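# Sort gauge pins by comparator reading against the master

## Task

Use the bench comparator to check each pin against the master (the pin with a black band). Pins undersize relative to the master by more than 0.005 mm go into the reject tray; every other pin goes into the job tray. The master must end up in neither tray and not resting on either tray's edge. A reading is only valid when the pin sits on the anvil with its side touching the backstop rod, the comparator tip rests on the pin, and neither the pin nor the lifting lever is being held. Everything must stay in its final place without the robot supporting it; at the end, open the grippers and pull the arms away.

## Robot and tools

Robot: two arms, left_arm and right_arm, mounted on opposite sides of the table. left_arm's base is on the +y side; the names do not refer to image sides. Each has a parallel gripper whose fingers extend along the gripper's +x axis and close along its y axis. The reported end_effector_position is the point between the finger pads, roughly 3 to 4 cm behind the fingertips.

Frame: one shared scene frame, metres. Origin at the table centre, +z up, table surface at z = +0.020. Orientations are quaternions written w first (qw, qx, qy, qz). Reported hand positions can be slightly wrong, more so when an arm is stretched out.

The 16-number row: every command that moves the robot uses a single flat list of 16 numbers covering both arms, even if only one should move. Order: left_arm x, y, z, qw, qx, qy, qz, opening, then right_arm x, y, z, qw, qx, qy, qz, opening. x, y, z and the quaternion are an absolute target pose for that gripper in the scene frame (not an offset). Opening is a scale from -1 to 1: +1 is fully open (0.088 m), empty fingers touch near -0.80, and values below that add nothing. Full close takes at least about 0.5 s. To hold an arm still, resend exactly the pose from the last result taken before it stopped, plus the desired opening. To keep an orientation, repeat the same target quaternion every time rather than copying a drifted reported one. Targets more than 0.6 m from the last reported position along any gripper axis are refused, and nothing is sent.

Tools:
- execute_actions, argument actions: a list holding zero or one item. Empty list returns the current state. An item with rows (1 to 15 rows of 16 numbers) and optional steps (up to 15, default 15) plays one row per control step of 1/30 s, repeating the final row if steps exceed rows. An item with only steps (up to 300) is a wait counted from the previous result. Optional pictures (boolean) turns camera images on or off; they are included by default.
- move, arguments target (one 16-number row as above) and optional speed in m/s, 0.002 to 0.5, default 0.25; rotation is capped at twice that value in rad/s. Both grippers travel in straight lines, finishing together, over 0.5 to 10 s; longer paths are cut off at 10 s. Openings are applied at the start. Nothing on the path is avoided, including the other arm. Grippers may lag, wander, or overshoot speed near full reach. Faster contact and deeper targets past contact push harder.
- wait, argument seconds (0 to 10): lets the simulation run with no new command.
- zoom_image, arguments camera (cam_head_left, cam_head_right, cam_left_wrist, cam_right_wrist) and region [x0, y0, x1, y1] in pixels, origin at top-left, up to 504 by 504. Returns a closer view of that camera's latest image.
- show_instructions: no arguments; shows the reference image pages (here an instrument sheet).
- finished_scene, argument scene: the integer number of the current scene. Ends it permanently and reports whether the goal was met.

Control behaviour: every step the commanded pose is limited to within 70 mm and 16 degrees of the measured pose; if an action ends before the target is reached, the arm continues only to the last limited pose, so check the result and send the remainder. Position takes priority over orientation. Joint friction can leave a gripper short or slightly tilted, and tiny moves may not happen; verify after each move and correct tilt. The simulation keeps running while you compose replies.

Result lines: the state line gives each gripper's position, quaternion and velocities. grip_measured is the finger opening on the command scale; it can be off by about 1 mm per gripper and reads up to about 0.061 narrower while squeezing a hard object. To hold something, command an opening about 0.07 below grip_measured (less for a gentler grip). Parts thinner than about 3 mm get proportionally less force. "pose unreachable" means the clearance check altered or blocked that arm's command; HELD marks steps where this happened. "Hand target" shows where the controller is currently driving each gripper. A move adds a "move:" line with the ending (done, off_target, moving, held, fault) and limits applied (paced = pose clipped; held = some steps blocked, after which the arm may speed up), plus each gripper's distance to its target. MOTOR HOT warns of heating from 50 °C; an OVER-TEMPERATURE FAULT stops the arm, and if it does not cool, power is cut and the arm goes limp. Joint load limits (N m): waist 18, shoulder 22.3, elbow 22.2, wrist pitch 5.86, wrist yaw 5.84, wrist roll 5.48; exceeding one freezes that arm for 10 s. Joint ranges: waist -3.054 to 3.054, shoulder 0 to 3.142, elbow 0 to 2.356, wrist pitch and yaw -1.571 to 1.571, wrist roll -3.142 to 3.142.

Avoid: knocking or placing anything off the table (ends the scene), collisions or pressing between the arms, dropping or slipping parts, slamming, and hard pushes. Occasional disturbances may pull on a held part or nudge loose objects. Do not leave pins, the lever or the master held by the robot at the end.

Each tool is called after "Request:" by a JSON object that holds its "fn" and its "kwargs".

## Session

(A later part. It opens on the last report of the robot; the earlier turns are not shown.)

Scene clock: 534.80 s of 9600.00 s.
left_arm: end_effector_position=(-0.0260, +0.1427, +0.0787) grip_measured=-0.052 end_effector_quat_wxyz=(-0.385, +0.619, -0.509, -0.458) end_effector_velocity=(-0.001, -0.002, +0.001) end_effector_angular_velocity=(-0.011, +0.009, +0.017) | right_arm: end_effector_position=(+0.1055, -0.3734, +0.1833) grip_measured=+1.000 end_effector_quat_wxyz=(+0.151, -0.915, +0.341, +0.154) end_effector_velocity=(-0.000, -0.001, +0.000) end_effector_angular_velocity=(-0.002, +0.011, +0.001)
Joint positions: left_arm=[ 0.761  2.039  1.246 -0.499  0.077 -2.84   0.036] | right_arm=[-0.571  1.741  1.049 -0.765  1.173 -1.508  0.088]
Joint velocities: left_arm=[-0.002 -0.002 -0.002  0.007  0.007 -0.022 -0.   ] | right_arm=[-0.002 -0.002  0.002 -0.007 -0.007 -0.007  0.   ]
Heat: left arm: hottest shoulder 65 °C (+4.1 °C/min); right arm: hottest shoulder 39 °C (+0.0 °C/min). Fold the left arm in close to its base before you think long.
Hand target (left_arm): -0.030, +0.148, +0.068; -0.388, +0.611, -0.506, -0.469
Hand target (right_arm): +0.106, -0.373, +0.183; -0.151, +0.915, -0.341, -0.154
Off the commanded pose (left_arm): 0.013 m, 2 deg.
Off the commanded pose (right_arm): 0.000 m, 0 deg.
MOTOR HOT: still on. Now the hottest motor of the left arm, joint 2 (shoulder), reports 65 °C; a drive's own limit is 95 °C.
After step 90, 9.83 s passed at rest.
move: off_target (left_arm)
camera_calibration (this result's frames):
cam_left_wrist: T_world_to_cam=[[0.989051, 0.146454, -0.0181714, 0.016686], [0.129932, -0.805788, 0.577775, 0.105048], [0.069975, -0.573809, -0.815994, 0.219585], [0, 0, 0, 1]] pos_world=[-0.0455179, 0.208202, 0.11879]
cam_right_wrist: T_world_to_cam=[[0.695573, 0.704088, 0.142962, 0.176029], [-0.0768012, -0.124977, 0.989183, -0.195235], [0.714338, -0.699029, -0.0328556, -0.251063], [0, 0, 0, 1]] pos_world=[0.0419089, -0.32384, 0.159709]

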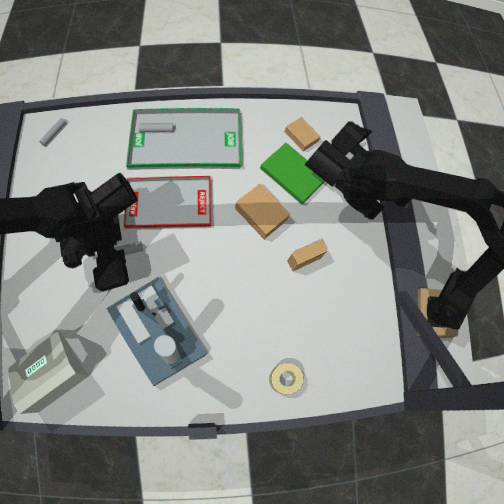

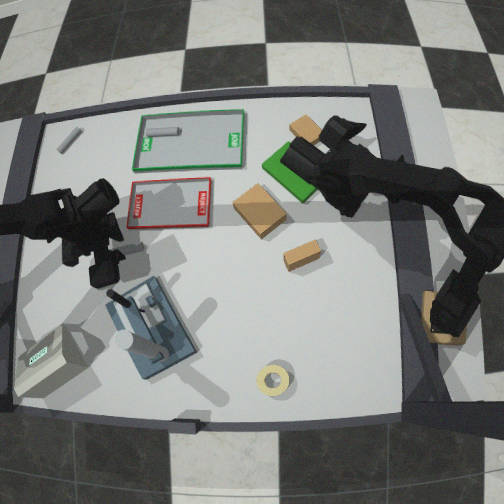

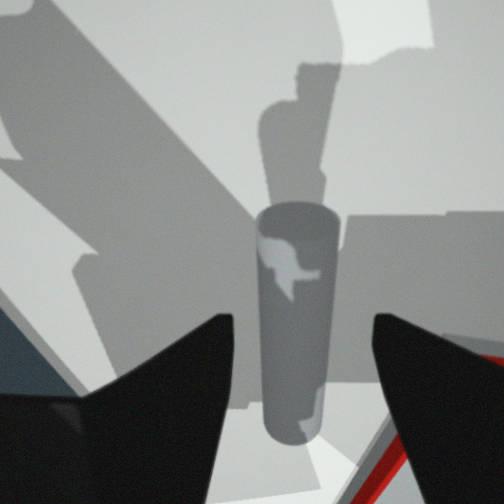

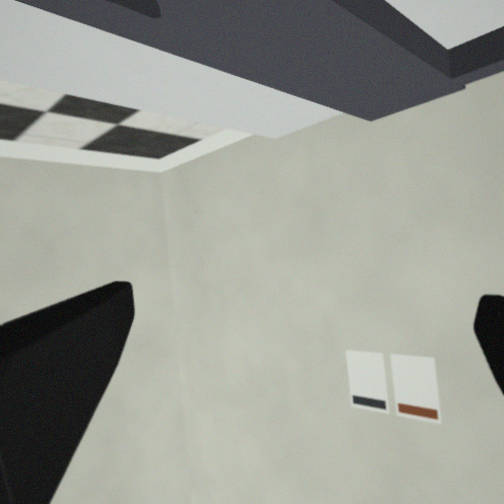

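Request:
{"fn": "move", "kwargs": {"target": [-0.0323, 0.1495, 0.0580, 0.3880, -0.6113, 0.5057, 0.4691, -0.05, 0.1055, -0.3734, 0.1833, 0.151, -0.915, 0.341, 0.154, 1.0], "speed": 0.02}}

Scene clock: 544.80 s of 9600.00 s.
left_arm: end_effector_position=(-0.0280, +0.1442, +0.0685) grip_measured=-0.052 end_effector_quat_wxyz=(-0.385, +0.619, -0.509, -0.458) end_effector_velocity=(+0.003, -0.000, +0.003) end_effector_angular_velocity=(-0.009, -0.006, +0.026) | right_arm: end_effector_position=(+0.1055, -0.3734, +0.1833) grip_measured=+1.000 end_effector_quat_wxyz=(+0.151, -0.915, +0.341, +0.154) end_effector_velocity=(+0.001, +0.001, +0.000) end_effector_angular_velocity=(+0.009, +0.002, +0.001)
Joint positions: left_arm=[ 0.759  2.053  1.22  -0.459  0.077 -2.843  0.036] | right_arm=[-0.571  1.741  1.049 -0.765  1.173 -1.508  0.088]
Joint velocities: left_arm=[ 0.002 -0.007 -0.002  0.007 -0.007 -0.022 -0.   ] | right_arm=[-0.002 -0.002  0.002  0.007 -0.007 -0.007  0.   ]
Heat: left arm: hottest shoulder 61 °C (-1.0 °C/min); right arm: hottest shoulder 39 °C (+0.0 °C/min). Fold the left arm in close to its base before you think long.
Hand target (left_arm): -0.032, +0.149, +0.058; -0.388, +0.611, -0.506, -0.469
Hand target (right_arm): +0.106, -0.373, +0.183; -0.151, +0.915, -0.341, -0.154
Off the commanded pose (left_arm): 0.013 m, 2 deg.
Off the commanded pose (right_arm): 0.000 m, 0 deg.
MOTOR HOT: still on. Now the hottest motor of the left arm, joint 2 (shoulder), reports 61 °C; a drive's own limit is 95 °C.
After step 90, 5.60 s passed at rest.
move: off_target (left_arm)
camera_calibration (this result's frames):
cam_left_wrist: T_world_to_cam=[[0.989112, 0.145974, -0.0186911, 0.0184148], [0.129811, -0.805573, 0.578102, 0.112328], [0.0693307, -0.574234, -0.81575, 0.212262], [0, 0, 0, 1]] pos_world=[-0.047512, 0.209688, 0.10856]
cam_right_wrist: T_world_to_cam=[[0.695573, 0.704088, 0.142962, 0.176029], [-0.0768012, -0.124977, 0.989183, -0.195235], [0.714338, -0.699029, -0.0328556, -0.251063], [0, 0, 0, 1]] pos_world=[0.0419089, -0.32384, 0.159709]

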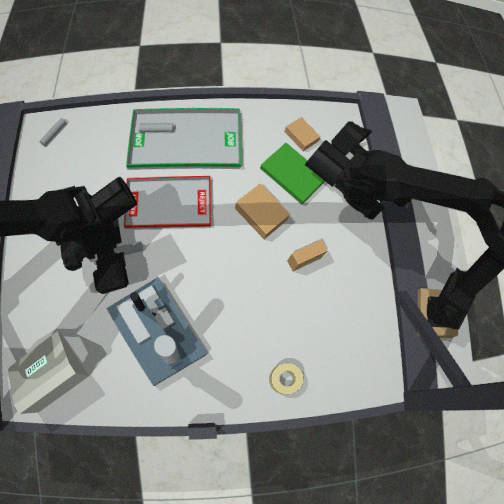

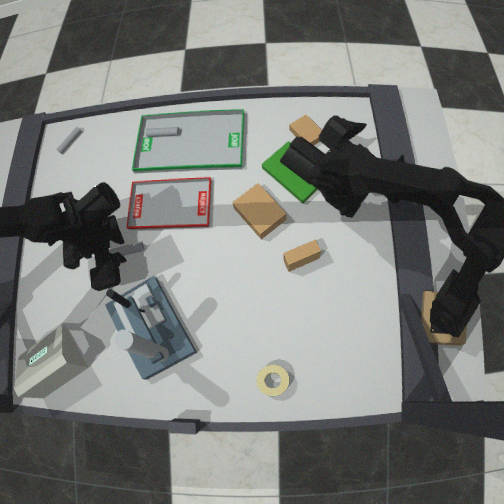

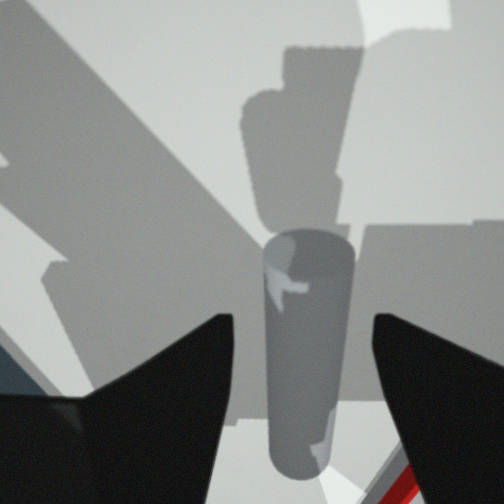

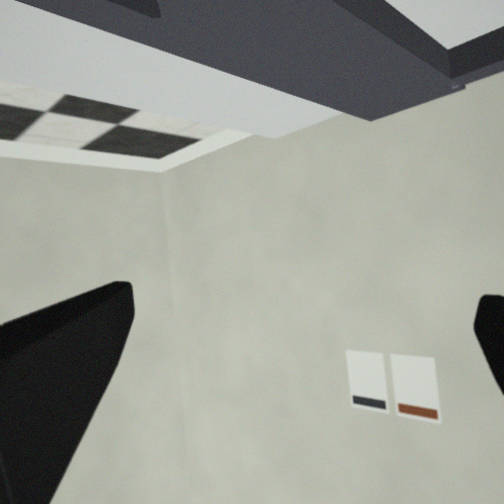

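Request:
{"fn": "execute_actions", "kwargs": {"actions": [{"rows": [[-0.0323, 0.1495, 0.0580, 0.3880, -0.6113, 0.5057, 0.4691, -0.15, 0.1055, -0.3734, 0.1833, 0.151, -0.915, 0.341, 0.154, 1.0],[-0.0323, 0.1495, 0.0580, 0.3880, -0.6113, 0.5057, 0.4691, -0.25, 0.1055, -0.3734, 0.1833, 0.151, -0.915, 0.341, 0.154, 1.0],[-0.0323, 0.1495, 0.0580, 0.3880, -0.6113, 0.5057, 0.4691, -0.33, 0.1055, -0.3734, 0.1833, 0.151, -0.915, 0.341, 0.154, 1.0],[-0.0323, 0.1495, 0.0580, 0.3880, -0.6113, 0.5057, 0.4691, -0.35, 0.1055, -0.3734, 0.1833, 0.151, -0.915, 0.341, 0.154, 1.0],[-0.0323, 0.1495, 0.0580, 0.3880, -0.6113, 0.5057, 0.4691, -0.37, 0.1055, -0.3734, 0.1833, 0.151, -0.915, 0.341, 0.154, 1.0],[-0.0323, 0.1495, 0.0580, 0.3880, -0.6113, 0.5057, 0.4691, -0.39, 0.1055, -0.3734, 0.1833, 0.151, -0.915, 0.341, 0.154, 1.0],[-0.0323, 0.1495, 0.0580, 0.3880, -0.6113, 0.5057, 0.4691, -0.41, 0.1055, -0.3734, 0.1833, 0.151, -0.915, 0.341, 0.154, 1.0],[-0.0323, 0.1495, 0.0580, 0.3880, -0.6113, 0.5057, 0.4691, -0.43, 0.1055, -0.3734, 0.1833, 0.151, -0.915, 0.341, 0.154, 1.0],[-0.0323, 0.1495, 0.0580, 0.3880, -0.6113, 0.5057, 0.4691, -0.45, 0.1055, -0.3734, 0.1833, 0.151, -0.915, 0.341, 0.154, 1.0],[-0.0323, 0.1495, 0.0580, 0.3880, -0.6113, 0.5057, 0.4691, -0.47, 0.1055, -0.3734, 0.1833, 0.151, -0.915, 0.341, 0.154, 1.0],[-0.0323, 0.1495, 0.0580, 0.3880, -0.6113, 0.5057, 0.4691, -0.50, 0.1055, -0.3734, 0.1833, 0.151, -0.915, 0.341, 0.154, 1.0],[-0.0323, 0.1495, 0.0580, 0.3880, -0.6113, 0.5057, 0.4691, -0.53, 0.1055, -0.3734, 0.1833, 0.151, -0.915, 0.341, 0.154, 1.0],[-0.0323, 0.1495, 0.0580, 0.3880, -0.6113, 0.5057, 0.4691, -0.57, 0.1055, -0.3734, 0.1833, 0.151, -0.915, 0.341, 0.154, 1.0]], "steps": 15}], "pictures": false}}

Scene clock: 557.13 s of 9600.00 s.
left_arm: end_effector_position=(-0.0281, +0.1443, +0.0683) grip_measured=-0.469 end_effector_quat_wxyz=(-0.385, +0.619, -0.509, -0.458) end_effector_velocity=(-0.005, -0.000, -0.000) end_effector_angular_velocity=(+0.003, +0.012, -0.002) | right_arm: end_effector_position=(+0.1055, -0.3734, +0.1833) grip_measured=+1.000 end_effector_quat_wxyz=(+0.151, -0.915, +0.341, +0.154) end_effector_velocity=(+0.001, -0.001, +0.001) end_effector_angular_velocity=(-0.005, -0.006, -0.000)
Joint positions: left_arm=[ 0.759  2.053  1.219 -0.458  0.077 -2.843  0.016] | right_arm=[-0.571  1.741  1.049 -0.765  1.173 -1.508  0.088]
Joint velocities: left_arm=[-0.007 -0.002 -0.002 -0.007  0.007 -0.007 -0.   ] | right_arm=[-0.002 -0.002 -0.002  0.007  0.007 -0.007  0.   ]
Heat: left arm: hottest shoulder 57 °C (-6.0 °C/min); right arm: hottest shoulder 39 °C (+0.0 °C/min). Fold the left arm in close to its base before you think long.
Hand target (left_arm): -0.032, +0.150, +0.058; -0.388, +0.611, -0.506, -0.469
Hand target (right_arm): +0.106, -0.373, +0.183; -0.151, +0.915, -0.341, -0.154
Off the commanded pose (left_arm): 0.012 m, 2 deg.
Off the commanded pose (right_arm): 0.000 m, 0 deg.
MOTOR HOT: still on. Now the hottest motor of the left arm, joint 2 (shoulder), reports 57 °C; a drive's own limit is 95 °C.
Steps of this call (steps 1 to 90: nothing new was sent; then 8.83 s passed at rest; steps 91 to 105: all 15 steps of this action). Readings (end_effector_position):
91: left_arm (-0.0280, +0.1442, +0.0684) | right_arm (+0.1055, -0.3734, +0.1833)
92: left_arm (-0.0280, +0.1442, +0.0684) | right_arm (+0.1055, -0.3734, +0.1833)
94: left_arm (-0.0280, +0.1442, +0.0684) | right_arm (+0.1055, -0.3734, +0.1833)
98: left_arm (-0.0281, +0.1443, +0.0683) | right_arm (+0.1055, -0.3734, +0.1833)
105: the state above

Request:
{"fn": "move", "kwargs": {"target": [-0.031, 0.148, 0.098, 0.3880, -0.6113, 0.5057, 0.4691, -0.57, 0.1055, -0.3734, 0.1833, 0.151, -0.915, 0.341, 0.154, 1.0], "speed": 0.06}}

Request:
{"fn": "move", "kwargs": {"target": [-0.075, 0.185, 0.125, 0.5919, -0.1852, 0.7714, 0.1421, -0.57, 0.1055, -0.3734, 0.1833, 0.151, -0.915, 0.341, 0.154, 1.0], "speed": 0.3}}

Scene clock: 574.40 s of 9600.00 s.
left_arm: end_effector_position=(-0.0333, +0.1540, +0.0879) grip_measured=-0.469 end_effector_quat_wxyz=(-0.393, +0.603, -0.502, -0.479) end_effector_velocity=(-0.002, +0.008, -0.002) end_effector_angular_velocity=(+0.042, +0.000, +0.010) | right_arm: end_effector_position=(+0.1055, -0.3734, +0.1833) grip_measured=+1.000 end_effector_quat_wxyz=(+0.151, -0.915, +0.341, +0.154) end_effector_velocity=(-0.001, -0.004, -0.001) end_effector_angular_velocity=(-0.017, +0.024, -0.004)
Joint positions: left_arm=[ 0.759  2.011  1.26  -0.598  0.077 -2.843  0.016] | right_arm=[-0.571  1.741  1.049 -0.765  1.173 -1.508  0.088]
Joint velocities: left_arm=[-0.002 -0.002 -0.002 -0.037 -0.022 -0.007 -0.   ] | right_arm=[-0.007 -0.002 -0.002 -0.022 -0.007 -0.007  0.   ]
Heat: left arm: hottest shoulder 55 °C (-10.1 °C/min); right arm: hottest shoulder 39 °C (+0.0 °C/min). Fold the left arm in close to its base before you think long.
Hand target (left_arm): -0.031, +0.148, +0.098; -0.388, +0.611, -0.506, -0.469
Hand target (right_arm): +0.106, -0.373, +0.183; -0.151, +0.915, -0.341, -0.154
Off the commanded pose (left_arm): 0.012 m, 2 deg.
Off the commanded pose (right_arm): 0.000 m, 0 deg.
MOTOR HOT: still on. Now the hottest motor of the left arm, joint 2 (shoulder), reports 55 °C; a drive's own limit is 95 °C.
After step 90, 13.40 s passed at rest.
move: off_target (left_arm)
camera_calibration (this result's frames):
cam_left_wrist: T_world_to_cam=[[0.988273, 0.147785, -0.0384277, 0.0240107], [0.145383, -0.833667, 0.532788, 0.118523], [0.0467024, -0.532126, -0.845376, 0.229438], [0, 0, 0, 1]] pos_world=[-0.0516756, 0.21735, 0.131736]
cam_right_wrist: T_world_to_cam=[[0.695573, 0.704088, 0.142962, 0.176029], [-0.0768012, -0.124977, 0.989183, -0.195235], [0.714338, -0.699029, -0.0328556, -0.251063], [0, 0, 0, 1]] pos_world=[0.0419089, -0.32384, 0.159709]

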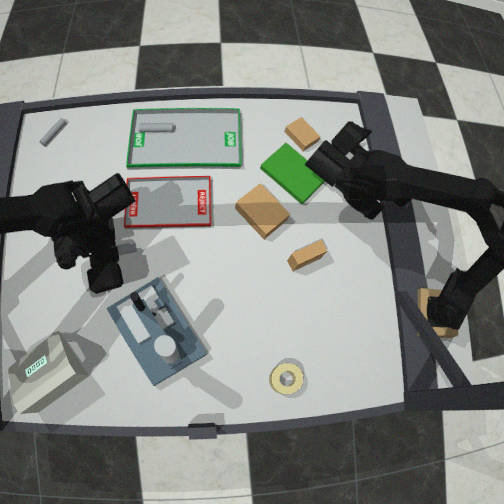

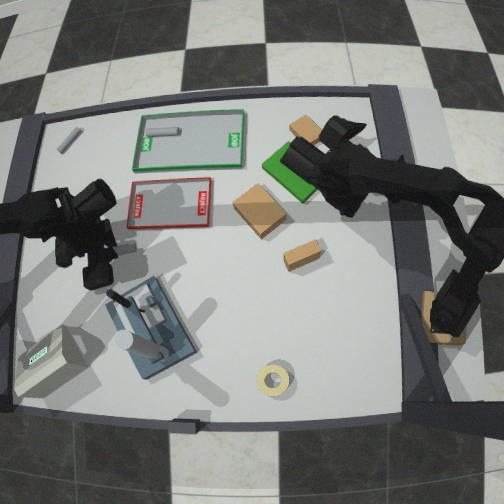

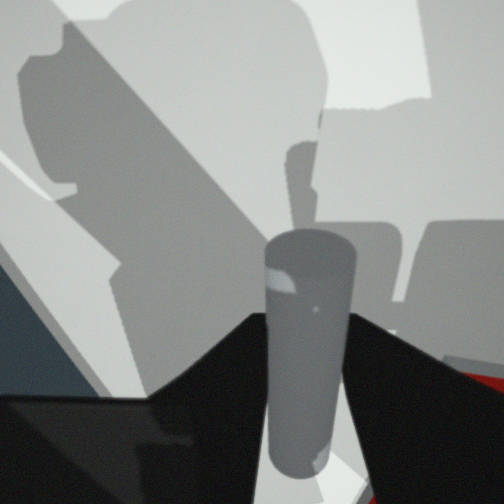

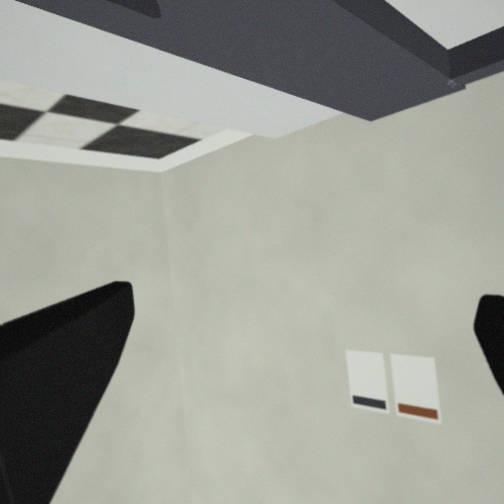

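Scene clock: 577.03 s of 9600.00 s.
left_arm: end_effector_position=(-0.0761, +0.1899, +0.1175) grip_measured=-0.468 end_effector_quat_wxyz=(-0.591, +0.180, -0.771, -0.154) end_effector_velocity=(-0.004, +0.003, +0.002) end_effector_angular_velocity=(+0.006, +0.013, -0.023) | right_arm: end_effector_position=(+0.1055, -0.3734, +0.1833) grip_measured=+1.000 end_effector_quat_wxyz=(+0.151, -0.915, +0.341, +0.154) end_effector_velocity=(-0.002, +0.001, -0.004) end_effector_angular_velocity=(+0.000, +0.029, +0.008)
Joint positions: left_arm=[ 0.776  1.969  1.331 -0.967  0.256 -1.535  0.016] | right_arm=[-0.571  1.741  1.049 -0.765  1.173 -1.508  0.088]
Joint velocities: left_arm=[-0.002 -0.007 -0.002 -0.022  0.007  0.022 -0.   ] | right_arm=[ 0.002  0.002 -0.002 -0.007 -0.022 -0.007  0.   ]
Heat: left arm: hottest shoulder 55 °C (-12.3 °C/min); right arm: hottest shoulder 39 °C (+0.0 °C/min). Fold the left arm in close to its base before you think long.
Hand target (left_arm): -0.075, +0.185, +0.125; +0.592, -0.185, +0.772, +0.142
Hand target (right_arm): +0.106, -0.373, +0.183; -0.151, +0.915, -0.341, -0.154
Off the commanded pose (left_arm): 0.009 m, 1 deg.
Off the commanded pose (right_arm): 0.000 m, 0 deg.
MOTOR HOT: still on. Now the hottest motor of the left arm, joint 2 (shoulder), reports 55 °C; a drive's own limit is 95 °C.
move: off_target (left_arm)
camera_calibration (this result's frames):
cam_left_wrist: T_world_to_cam=[[0.423989, -0.904022, -0.0545746, 0.220849], [-0.741369, -0.381053, 0.552422, -0.0168224], [-0.520198, -0.193761, -0.831776, 0.166549], [0, 0, 0, 1]] pos_world=[-0.0194707, 0.225512, 0.159877]
cam_right_wrist: T_world_to_cam=[[0.695573, 0.704088, 0.142962, 0.176029], [-0.0768012, -0.124977, 0.989183, -0.195235], [0.714338, -0.699029, -0.0328556, -0.251063], [0, 0, 0, 1]] pos_world=[0.0419089, -0.32384, 0.159709]

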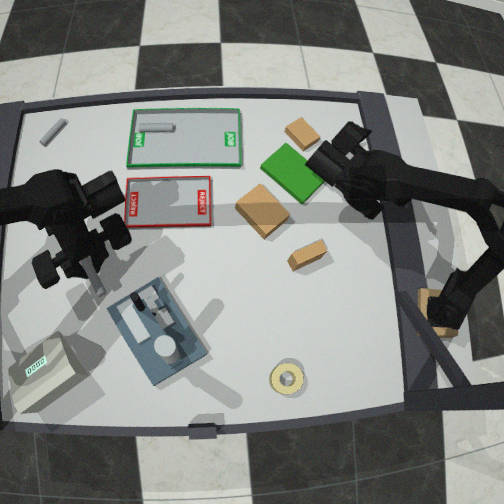

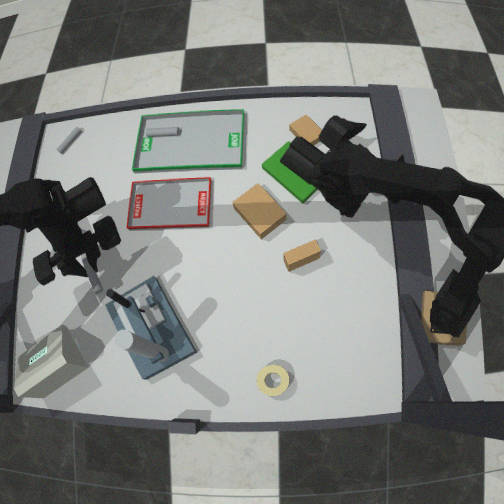

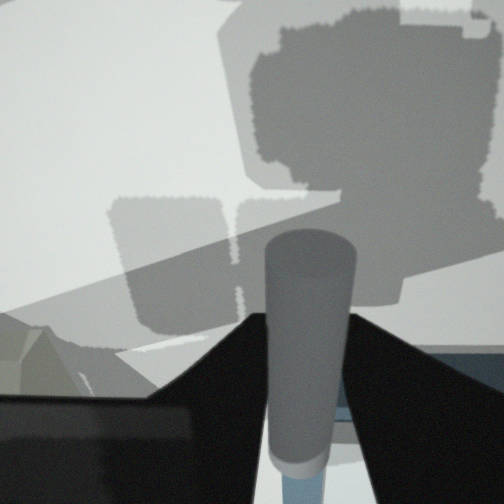

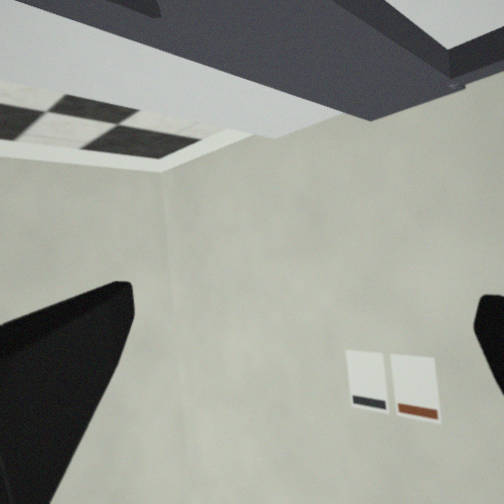

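Request:
{"fn": "move", "kwargs": {"target": [-0.1425, 0.1445, 0.1200, 0.5919, -0.1852, 0.7714, 0.1421, -0.57, 0.1055, -0.3734, 0.1833, 0.151, -0.915, 0.341, 0.154, 1.0], "speed": 0.1}}

Scene clock: 583.80 s of 9600.00 s.
left_arm: end_effector_position=(-0.1427, +0.1492, +0.1205) grip_measured=-0.468 end_effector_quat_wxyz=(-0.593, +0.183, -0.771, -0.143) end_effector_velocity=(-0.001, +0.002, -0.002) end_effector_angular_velocity=(+0.019, -0.001, +0.019) | right_arm: end_effector_position=(+0.1055, -0.3734, +0.1833) grip_measured=+1.000 end_effector_quat_wxyz=(+0.151, -0.915, +0.341, +0.154) end_effector_velocity=(-0.001, -0.002, -0.001) end_effector_angular_velocity=(-0.006, +0.015, +0.001)
Joint positions: left_arm=[ 0.559  1.977  1.356 -0.908  0.256 -1.749  0.016] | right_arm=[-0.571  1.741  1.049 -0.765  1.173 -1.508  0.088]
Joint velocities: left_arm=[-0.002  0.002 -0.002 -0.007 -0.007 -0.022 -0.   ] | right_arm=[-0.002 -0.002 -0.002 -0.007 -0.007 -0.007  0.   ]
Heat: left arm: hottest shoulder 56 °C (-11.2 °C/min); right arm: hottest shoulder 39 °C (+0.0 °C/min). Fold the left arm in close to its base before you think long.
Hand target (left_arm): -0.142, +0.144, +0.120; +0.592, -0.186, +0.771, +0.142
Hand target (right_arm): +0.106, -0.373, +0.183; -0.151, +0.915, -0.341, -0.154
Off the commanded pose (left_arm): 0.005 m, 0 deg.
Off the commanded pose (right_arm): 0.000 m, 0 deg.
MOTOR HOT: still on. Now the hottest motor of the left arm, joint 2 (shoulder), reports 56 °C; a drive's own limit is 95 °C.
After step 90, 2.57 s passed at rest.
move: done
camera_calibration (this result's frames):
cam_left_wrist: T_world_to_cam=[[0.415879, -0.908782, -0.0340649, 0.209466], [-0.748866, -0.36347, 0.554156, -0.0872572], [-0.515988, -0.204952, -0.831716, 0.128819], [0, 0, 0, 1]] pos_world=[-0.0859873, 0.185045, 0.162631]
cam_right_wrist: T_world_to_cam=[[0.695573, 0.704088, 0.142962, 0.176029], [-0.0768012, -0.124977, 0.989183, -0.195235], [0.714338, -0.699029, -0.0328556, -0.251063], [0, 0, 0, 1]] pos_world=[0.0419089, -0.32384, 0.159709]

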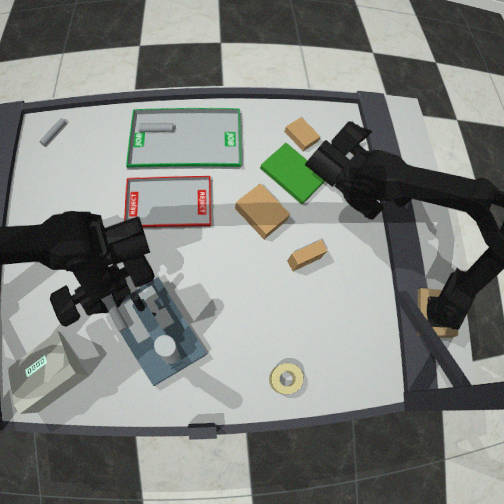

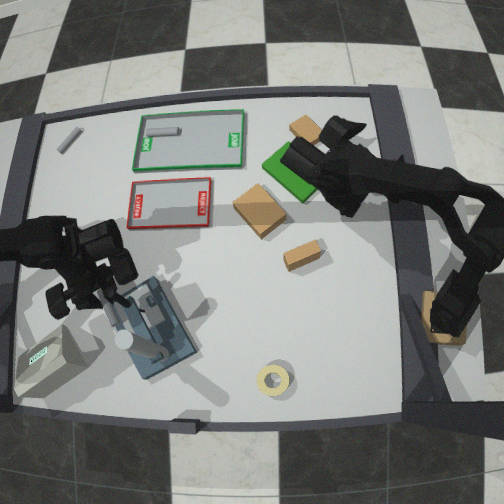

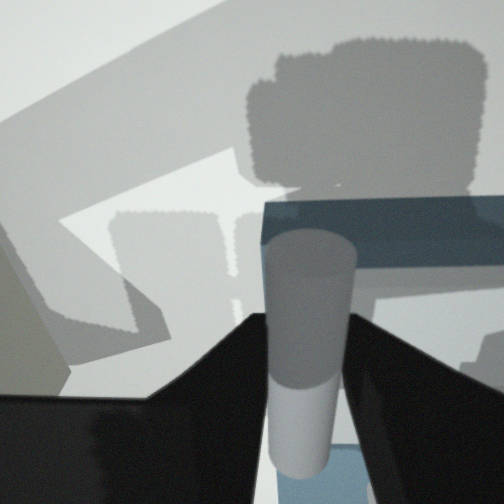

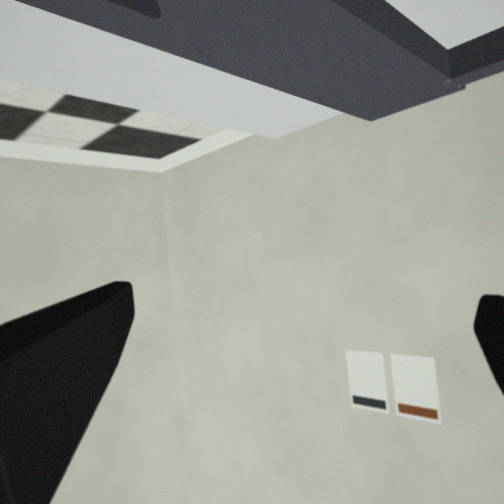

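Request:
{"fn": "move", "kwargs": {"target": [-0.1305, 0.1180, 0.1068, 0.5919, -0.1852, 0.7714, 0.1421, -0.57, 0.1055, -0.3734, 0.1833, 0.151, -0.915, 0.341, 0.154, 1.0], "speed": 0.02}}

Scene clock: 590.10 s of 9600.00 s.
left_arm: end_effector_position=(-0.1321, +0.1204, +0.1092) grip_measured=-0.468 end_effector_quat_wxyz=(-0.593, +0.187, -0.771, -0.141) end_effector_velocity=(+0.001, -0.002, -0.002) end_effector_angular_velocity=(+0.002, -0.007, +0.005) | right_arm: end_effector_position=(+0.1055, -0.3734, +0.1833) grip_measured=+1.000 end_effector_quat_wxyz=(+0.151, -0.915, +0.341, +0.154) end_effector_velocity=(-0.003, -0.001, -0.001) end_effector_angular_velocity=(-0.017, +0.024, +0.006)
Joint positions: left_arm=[ 0.564  2.096  1.486 -0.912  0.256 -1.749  0.016] | right_arm=[-0.571  1.741  1.049 -0.765  1.173 -1.508  0.088]
Joint velocities: left_arm=[-0.002  0.007  0.002  0.007 -0.007 -0.007  0.   ] | right_arm=[ 0.002 -0.002 -0.002 -0.022 -0.007 -0.007  0.   ]
Heat: left arm: hottest shoulder 55 °C (-11.1 °C/min); right arm: hottest shoulder 39 °C (+0.0 °C/min). Fold the left arm in close to its base before you think long.
Hand target (left_arm): -0.130, +0.118, +0.107; +0.592, -0.185, +0.771, +0.142
Hand target (right_arm): +0.106, -0.373, +0.183; -0.151, +0.915, -0.341, -0.154
Off the commanded pose (left_arm): 0.004 m, 0 deg.
Off the commanded pose (right_arm): 0.000 m, 0 deg.
MOTOR HOT: still on. Now the hottest motor of the left arm, joint 2 (shoulder), reports 55 °C; a drive's own limit is 95 °C.
After step 90, 1.20 s passed at rest.
move: done
camera_calibration (this result's frames):
cam_left_wrist: T_world_to_cam=[[0.419445, -0.907376, -0.0271135, 0.178126], [-0.748816, -0.362724, 0.554712, -0.0836757], [-0.513167, -0.212368, -0.8316, 0.120265], [0, 0, 0, 1]] pos_world=[-0.0756557, 0.156816, 0.151258]
cam_right_wrist: T_world_to_cam=[[0.695573, 0.704088, 0.142962, 0.176029], [-0.0768012, -0.124977, 0.989183, -0.195235], [0.714338, -0.699029, -0.0328556, -0.251063], [0, 0, 0, 1]] pos_world=[0.0419089, -0.32384, 0.159709]

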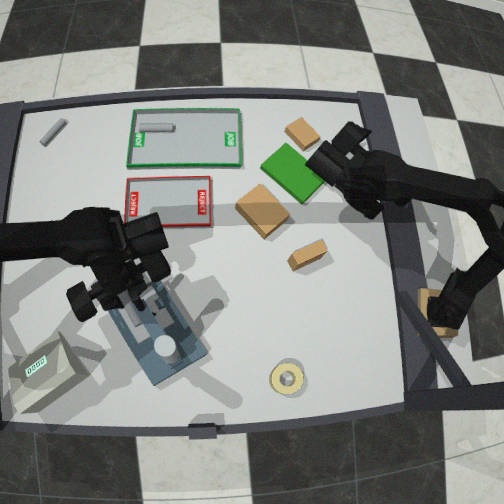

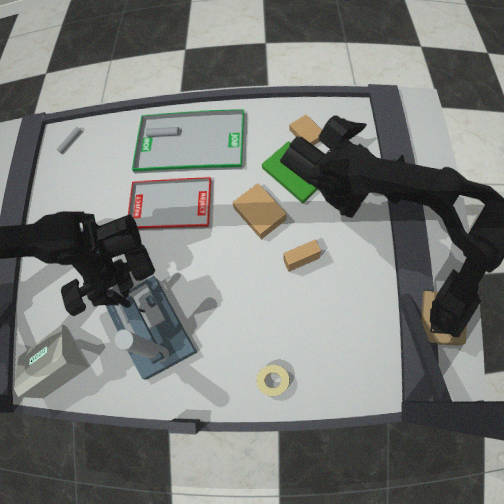

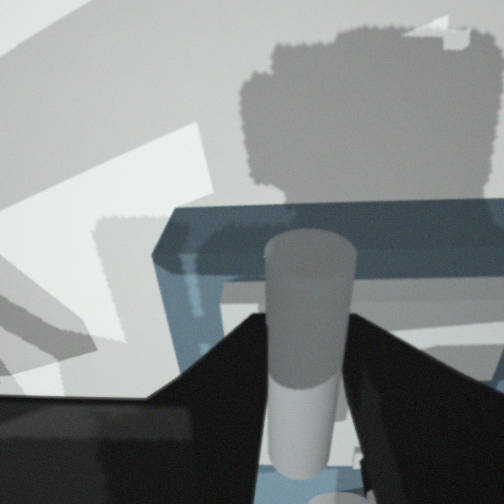

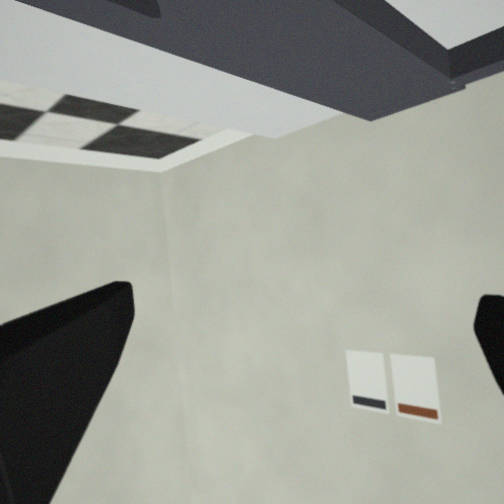

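Request:
{"fn": "move", "kwargs": {"target": [-0.1298, 0.1165, 0.1050, 0.5919, -0.1852, 0.7714, 0.1421, -0.57, 0.1055, -0.3734, 0.1833, 0.151, -0.915, 0.341, 0.154, 1.0], "speed": 0.006}}

Scene clock: 593.23 s of 9600.00 s.
left_arm: end_effector_position=(-0.1317, +0.1189, +0.1089) grip_measured=-0.468 end_effector_quat_wxyz=(-0.593, +0.187, -0.771, -0.141) end_effector_velocity=(-0.000, +0.001, -0.001) end_effector_angular_velocity=(+0.014, -0.002, +0.019) | right_arm: end_effector_position=(+0.1055, -0.3734, +0.1833) grip_measured=+1.000 end_effector_quat_wxyz=(+0.151, -0.915, +0.341, +0.154) end_effector_velocity=(-0.000, -0.002, +0.001) end_effector_angular_velocity=(-0.005, -0.005, -0.006)
Joint positions: left_arm=[ 0.564  2.101  1.493 -0.913  0.256 -1.749  0.016] | right_arm=[-0.571  1.741  1.049 -0.765  1.173 -1.508  0.088]
Joint velocities: left_arm=[-0.002  0.002  0.002 -0.007 -0.007 -0.022 -0.   ] | right_arm=[-0.002 -0.002 -0.002 -0.007  0.007  0.007  0.   ]
Heat: left arm: hottest shoulder 55 °C (-10.1 °C/min); right arm: hottest shoulder 39 °C (+0.0 °C/min). Fold the left arm in close to its base before you think long.
Hand target (left_arm): -0.130, +0.117, +0.105; +0.592, -0.185, +0.771, +0.142
Hand target (right_arm): +0.106, -0.373, +0.183; -0.151, +0.915, -0.341, -0.154
Off the commanded pose (left_arm): 0.005 m, 0 deg.
Off the commanded pose (right_arm): 0.000 m, 0 deg.
MOTOR HOT: still on. Now the hottest motor of the left arm, joint 2 (shoulder), reports 55 °C; a drive's own limit is 95 °C.
move: done
camera_calibration (this result's frames):
cam_left_wrist: T_world_to_cam=[[0.419094, -0.907573, -0.0259315, 0.176388], [-0.748968, -0.361717, 0.555165, -0.0839304], [-0.513232, -0.213244, -0.831336, 0.11995], [0, 0, 0, 1]] pos_world=[-0.0752218, 0.155304, 0.150888]
cam_right_wrist: T_world_to_cam=[[0.695573, 0.704088, 0.142962, 0.176029], [-0.0768012, -0.124977, 0.989183, -0.195235], [0.714338, -0.699029, -0.0328556, -0.251063], [0, 0, 0, 1]] pos_world=[0.0419089, -0.32384, 0.159709]

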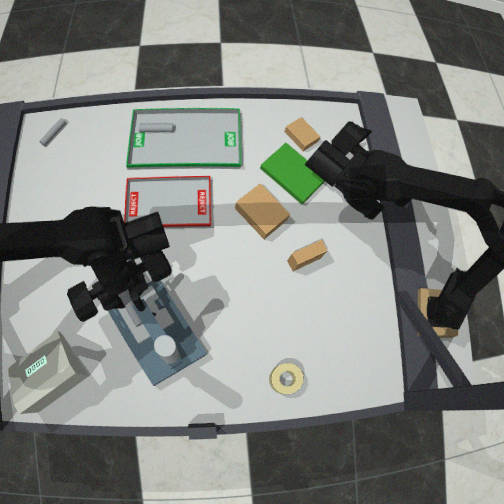

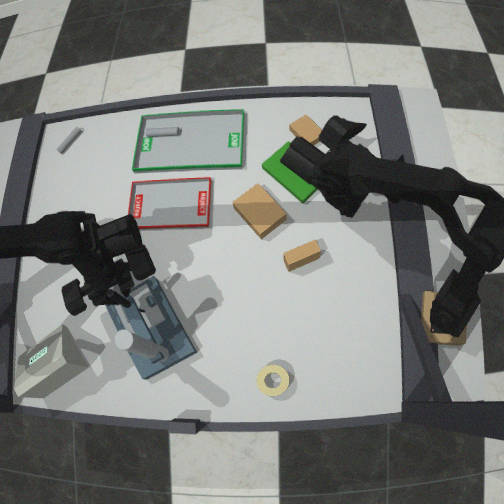

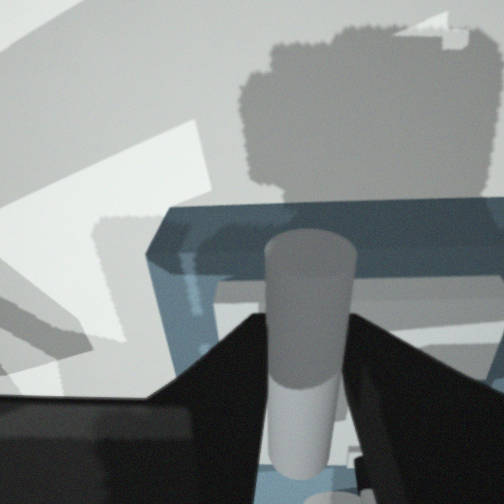

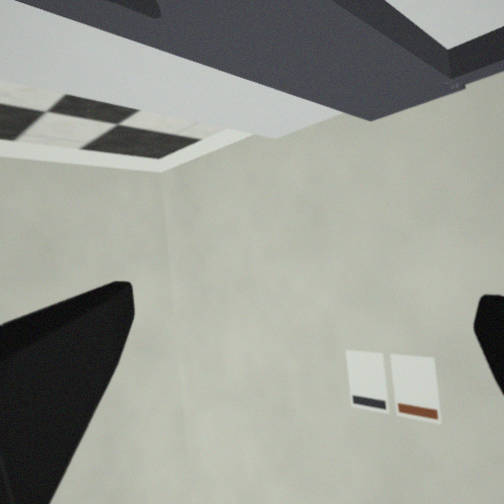

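Request:
{"fn": "execute_actions", "kwargs": {"actions": [{"rows": [[-0.1298, 0.1165, 0.1055, 0.5919, -0.1852, 0.7714, 0.1421, -0.50, 0.1055, -0.3734, 0.1833, 0.151, -0.915, 0.341, 0.154, 1.0],[-0.1298, 0.1165, 0.1055, 0.5919, -0.1852, 0.7714, 0.1421, -0.46, 0.1055, -0.3734, 0.1833, 0.151, -0.915, 0.341, 0.154, 1.0],[-0.1298, 0.1165, 0.1055, 0.5919, -0.1852, 0.7714, 0.1421, -0.43, 0.1055, -0.3734, 0.1833, 0.151, -0.915, 0.341, 0.154, 1.0],[-0.1298, 0.1165, 0.1055, 0.5919, -0.1852, 0.7714, 0.1421, -0.41, 0.1055, -0.3734, 0.1833, 0.151, -0.915, 0.341, 0.154, 1.0],[-0.1298, 0.1165, 0.1055, 0.5919, -0.1852, 0.7714, 0.1421, -0.39, 0.1055, -0.3734, 0.1833, 0.151, -0.915, 0.341, 0.154, 1.0],[-0.1298, 0.1165, 0.1055, 0.5919, -0.1852, 0.7714, 0.1421, -0.37, 0.1055, -0.3734, 0.1833, 0.151, -0.915, 0.341, 0.154, 1.0]], "steps": 15}]}}

Scene clock: 598.63 s of 9600.00 s.
left_arm: end_effector_position=(-0.1312, +0.1181, +0.1093) grip_measured=-0.376 end_effector_quat_wxyz=(-0.592, +0.188, -0.771, -0.140) end_effector_velocity=(-0.003, +0.002, +0.001) end_effector_angular_velocity=(+0.006, +0.010, +0.004) | right_arm: end_effector_position=(+0.1055, -0.3734, +0.1833) grip_measured=+1.000 end_effector_quat_wxyz=(+0.151, -0.915, +0.341, +0.154) end_effector_velocity=(-0.002, -0.003, -0.001) end_effector_angular_velocity=(-0.006, +0.016, -0.004)
Joint positions: left_arm=[ 0.564  2.102  1.496 -0.913  0.257 -1.748  0.021] | right_arm=[-0.571  1.741  1.049 -0.765  1.173 -1.508  0.088]
Joint velocities: left_arm=[-0.002 -0.002 -0.002 -0.007  0.007 -0.007  0.002] | right_arm=[-0.002 -0.002 -0.002 -0.022 -0.007  0.007  0.   ]
Heat: left arm: hottest shoulder 54 °C (-9.0 °C/min); right arm: hottest shoulder 39 °C (+0.0 °C/min). Fold the left arm in close to its base before you think long.
Hand target (left_arm): -0.130, +0.117, +0.105; +0.592, -0.185, +0.771, +0.142
Hand target (right_arm): +0.106, -0.373, +0.183; -0.151, +0.915, -0.341, -0.154
Off the commanded pose (left_arm): 0.004 m, 0 deg.
Off the commanded pose (right_arm): 0.000 m, 0 deg.
MOTOR HOT: still on. Now the hottest motor of the left arm, joint 2 (shoulder), reports 54 °C; a drive's own limit is 95 °C.
Steps of this call (steps 1 to 90: nothing new was sent; then 1.90 s passed at rest; steps 91 to 105: all 15 steps of this action). Readings (end_effector_position):
91: left_arm (-0.1316, +0.1188, +0.1090) | right_arm (+0.1055, -0.3734, +0.1833)
92: left_arm (-0.1316, +0.1188, +0.1090) | right_arm (+0.1055, -0.3734, +0.1833)
94: left_arm (-0.1316, +0.1188, +0.1091) | right_arm (+0.1055, -0.3734, +0.1833)
98: left_arm (-0.1315, +0.1187, +0.1088) | right_arm (+0.1055, -0.3734, +0.1833)
105: the state above
camera_calibration (this result's frames):
cam_left_wrist: T_world_to_cam=[[0.41944, -0.907466, -0.0239929, 0.175292], [-0.74897, -0.360875, 0.55571, -0.0842296], [-0.512946, -0.215117, -0.83103, 0.120617], [0, 0, 0, 1]] pos_world=[-0.0747401, 0.154622, 0.151249]
cam_right_wrist: T_world_to_cam=[[0.695573, 0.704088, 0.142962, 0.176029], [-0.0768012, -0.124977, 0.989183, -0.195235], [0.714338, -0.699029, -0.0328556, -0.251063], [0, 0, 0, 1]] pos_world=[0.0419089, -0.32384, 0.159709]

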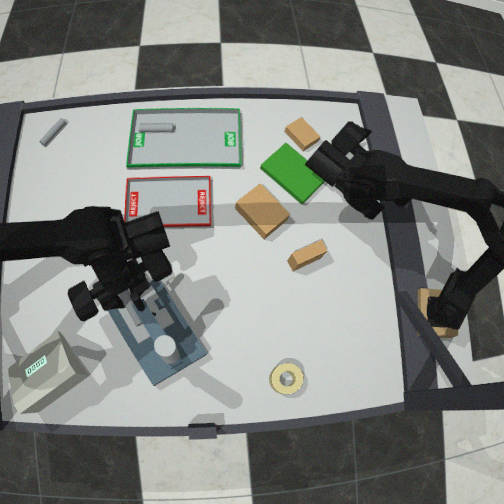

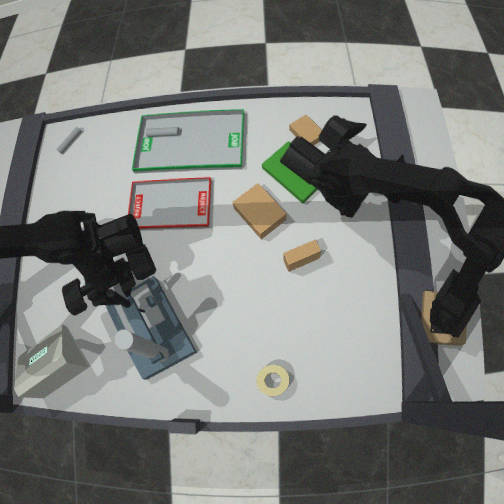

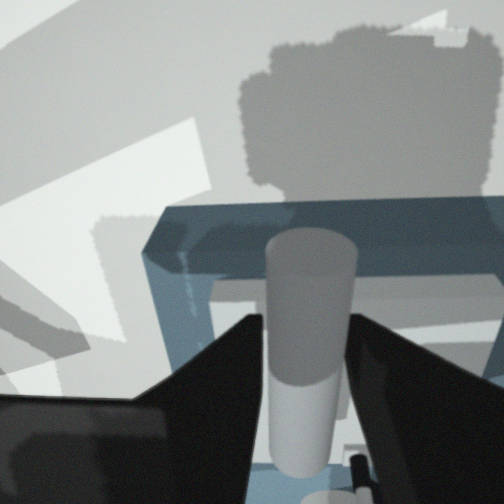

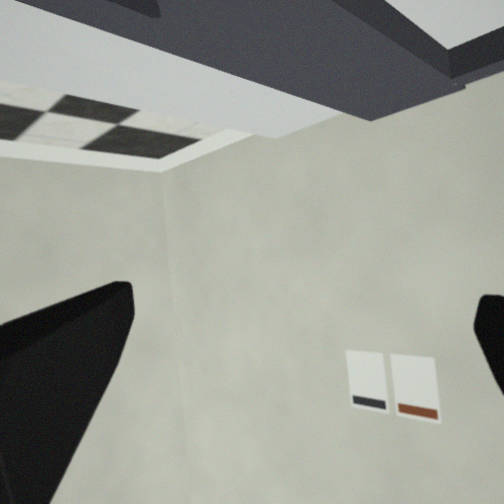

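Request:
{"fn": "execute_actions", "kwargs": {"actions": [{"rows": [[-0.1298, 0.1165, 0.1055, 0.5919, -0.1852, 0.7714, 0.1421, -0.39, 0.1055, -0.3734, 0.1833, 0.151, -0.915, 0.341, 0.154, 1.0],[-0.1298, 0.1165, 0.1055, 0.5919, -0.1852, 0.7714, 0.1421, -0.41, 0.1055, -0.3734, 0.1833, 0.151, -0.915, 0.341, 0.154, 1.0],[-0.1298, 0.1165, 0.1055, 0.5919, -0.1852, 0.7714, 0.1421, -0.43, 0.1055, -0.3734, 0.1833, 0.151, -0.915, 0.341, 0.154, 1.0],[-0.1298, 0.1165, 0.1055, 0.5919, -0.1852, 0.7714, 0.1421, -0.45, 0.1055, -0.3734, 0.1833, 0.151, -0.915, 0.341, 0.154, 1.0],[-0.1298, 0.1165, 0.1055, 0.5919, -0.1852, 0.7714, 0.1421, -0.48, 0.1055, -0.3734, 0.1833, 0.151, -0.915, 0.341, 0.154, 1.0],[-0.1298, 0.1165, 0.1055, 0.5919, -0.1852, 0.7714, 0.1421, -0.51, 0.1055, -0.3734, 0.1833, 0.151, -0.915, 0.341, 0.154, 1.0],[-0.1298, 0.1165, 0.1055, 0.5919, -0.1852, 0.7714, 0.1421, -0.55, 0.1055, -0.3734, 0.1833, 0.151, -0.915, 0.341, 0.154, 1.0]], "steps": 12}], "pictures": false}}

Request:
{"fn": "move", "kwargs": {"target": [-0.1205, 0.1005, 0.1065, 0.5919, -0.1852, 0.7714, 0.1421, -0.55, 0.1055, -0.3734, 0.1833, 0.151, -0.915, 0.341, 0.154, 1.0], "speed": 0.009}}

Scene clock: 608.73 s of 9600.00 s.
left_arm: end_effector_position=(-0.1311, +0.1180, +0.1094) grip_measured=-0.469 end_effector_quat_wxyz=(-0.592, +0.188, -0.771, -0.140) end_effector_velocity=(+0.000, +0.007, -0.002) end_effector_angular_velocity=(+0.030, -0.014, -0.008) | right_arm: end_effector_position=(+0.1055, -0.3734, +0.1833) grip_measured=+1.000 end_effector_quat_wxyz=(+0.151, -0.915, +0.341, +0.154) end_effector_velocity=(-0.002, +0.000, -0.002) end_effector_angular_velocity=(-0.010, +0.018, +0.006)
Joint positions: left_arm=[ 0.564  2.102  1.497 -0.913  0.257 -1.748  0.016] | right_arm=[-0.571  1.741  1.049 -0.765  1.173 -1.508  0.088]
Joint velocities: left_arm=[-0.002 -0.002 -0.007 -0.022 -0.022  0.007 -0.   ] | right_arm=[ 0.002  0.002 -0.002 -0.007 -0.007 -0.007  0.   ]
Heat: left arm: hottest shoulder 54 °C (-6.0 °C/min); right arm: hottest shoulder 39 °C (+0.0 °C/min). Fold the left arm in close to its base before you think long.
Hand target (left_arm): -0.130, +0.116, +0.106; +0.592, -0.185, +0.771, +0.142
Hand target (right_arm): +0.106, -0.373, +0.183; -0.151, +0.915, -0.341, -0.154
Off the commanded pose (left_arm): 0.004 m, 0 deg.
Off the commanded pose (right_arm): 0.000 m, 0 deg.
MOTOR HOT: still on. Now the hottest motor of the left arm, joint 2 (shoulder), reports 54 °C; a drive's own limit is 95 °C.
Steps of this call (steps 1 to 90: nothing new was sent; then 6.70 s passed at rest; steps 91 to 102: all 12 steps of this action). Readings (end_effector_position):
91: left_arm (-0.1312, +0.1181, +0.1093) | right_arm (+0.1055, -0.3734, +0.1833)
92: left_arm (-0.1312, +0.1181, +0.1093) | right_arm (+0.1055, -0.3734, +0.1833)
94: left_arm (-0.1312, +0.1181, +0.1093) | right_arm (+0.1055, -0.3734, +0.1833)
98: left_arm (-0.1311, +0.1180, +0.1094) | right_arm (+0.1055, -0.3734, +0.1833)
102: the state above

Scene clock: 611.50 s of 9600.00 s.
left_arm: end_effector_position=(-0.1237, +0.1041, +0.1106) grip_measured=-0.469 end_effector_quat_wxyz=(-0.592, +0.184, -0.772, -0.142) end_effector_velocity=(-0.001, +0.003, +0.000) end_effector_angular_velocity=(+0.024, +0.001, +0.019) | right_arm: end_effector_position=(+0.1055, -0.3734, +0.1833) grip_measured=+1.000 end_effector_quat_wxyz=(+0.151, -0.915, +0.341, +0.154) end_effector_velocity=(+0.001, -0.000, -0.002) end_effector_angular_velocity=(+0.008, +0.021, +0.004)
Joint positions: left_arm=[ 0.572  2.164  1.6   -0.965  0.258 -1.737  0.016] | right_arm=[-0.571  1.741  1.049 -0.765  1.173 -1.508  0.088]
Joint velocities: left_arm=[-0.002  0.002  0.007 -0.022 -0.007 -0.022 -0.   ] | right_arm=[-0.007 -0.002  0.002  0.007 -0.022 -0.022  0.   ]
Heat: left arm: hottest shoulder 54 °C (-5.0 °C/min); right arm: hottest shoulder 39 °C (+0.0 °C/min). Fold the left arm in close to its base before you think long.
Hand target (left_arm): -0.120, +0.101, +0.107; +0.592, -0.185, +0.771, +0.142
Hand target (right_arm): +0.106, -0.373, +0.183; -0.151, +0.915, -0.341, -0.154
Off the commanded pose (left_arm): 0.006 m, 0 deg.
Off the commanded pose (right_arm): 0.000 m, 0 deg.
MOTOR HOT: still on. Now the hottest motor of the left arm, joint 2 (shoulder), reports 54 °C; a drive's own limit is 95 °C.
move: done
camera_calibration (this result's frames):
cam_left_wrist: T_world_to_cam=[[0.416518, -0.908606, -0.0307842, 0.160042], [-0.748437, -0.361923, 0.555745, -0.0842486], [-0.516095, -0.208438, -0.830782, 0.121379], [0, 0, 0, 1]] pos_world=[-0.0670722, 0.140223, 0.152587]
cam_right_wrist: T_world_to_cam=[[0.695573, 0.704088, 0.142962, 0.176029], [-0.0768012, -0.124977, 0.989183, -0.195235], [0.714338, -0.699029, -0.0328556, -0.251063], [0, 0, 0, 1]] pos_world=[0.0419089, -0.32384, 0.159709]

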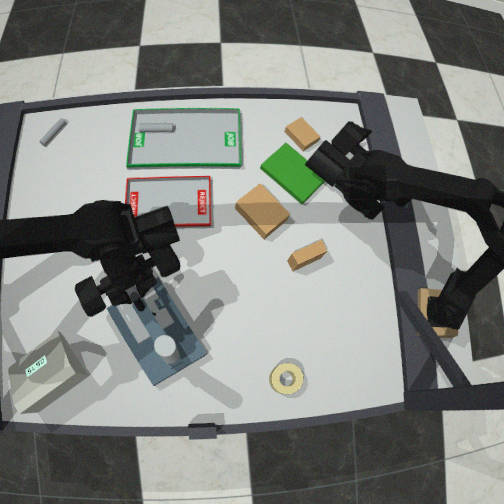

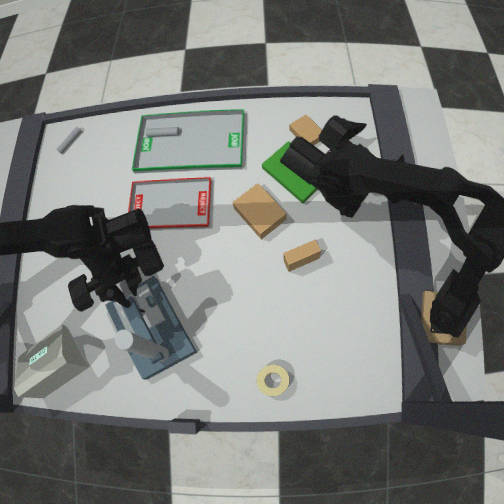

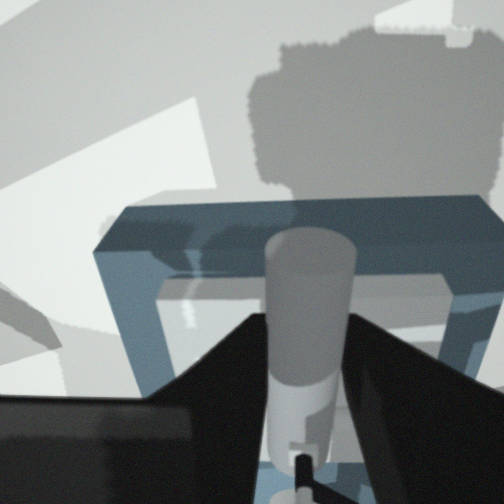

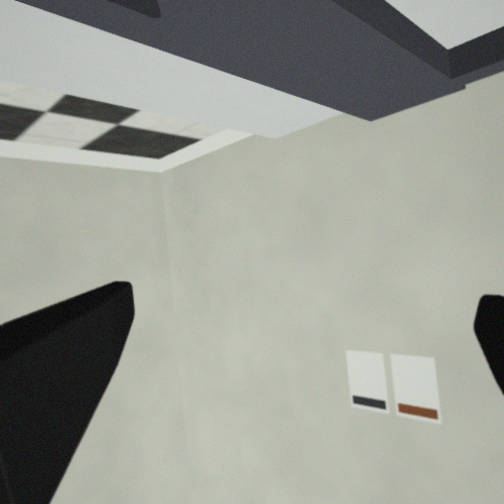

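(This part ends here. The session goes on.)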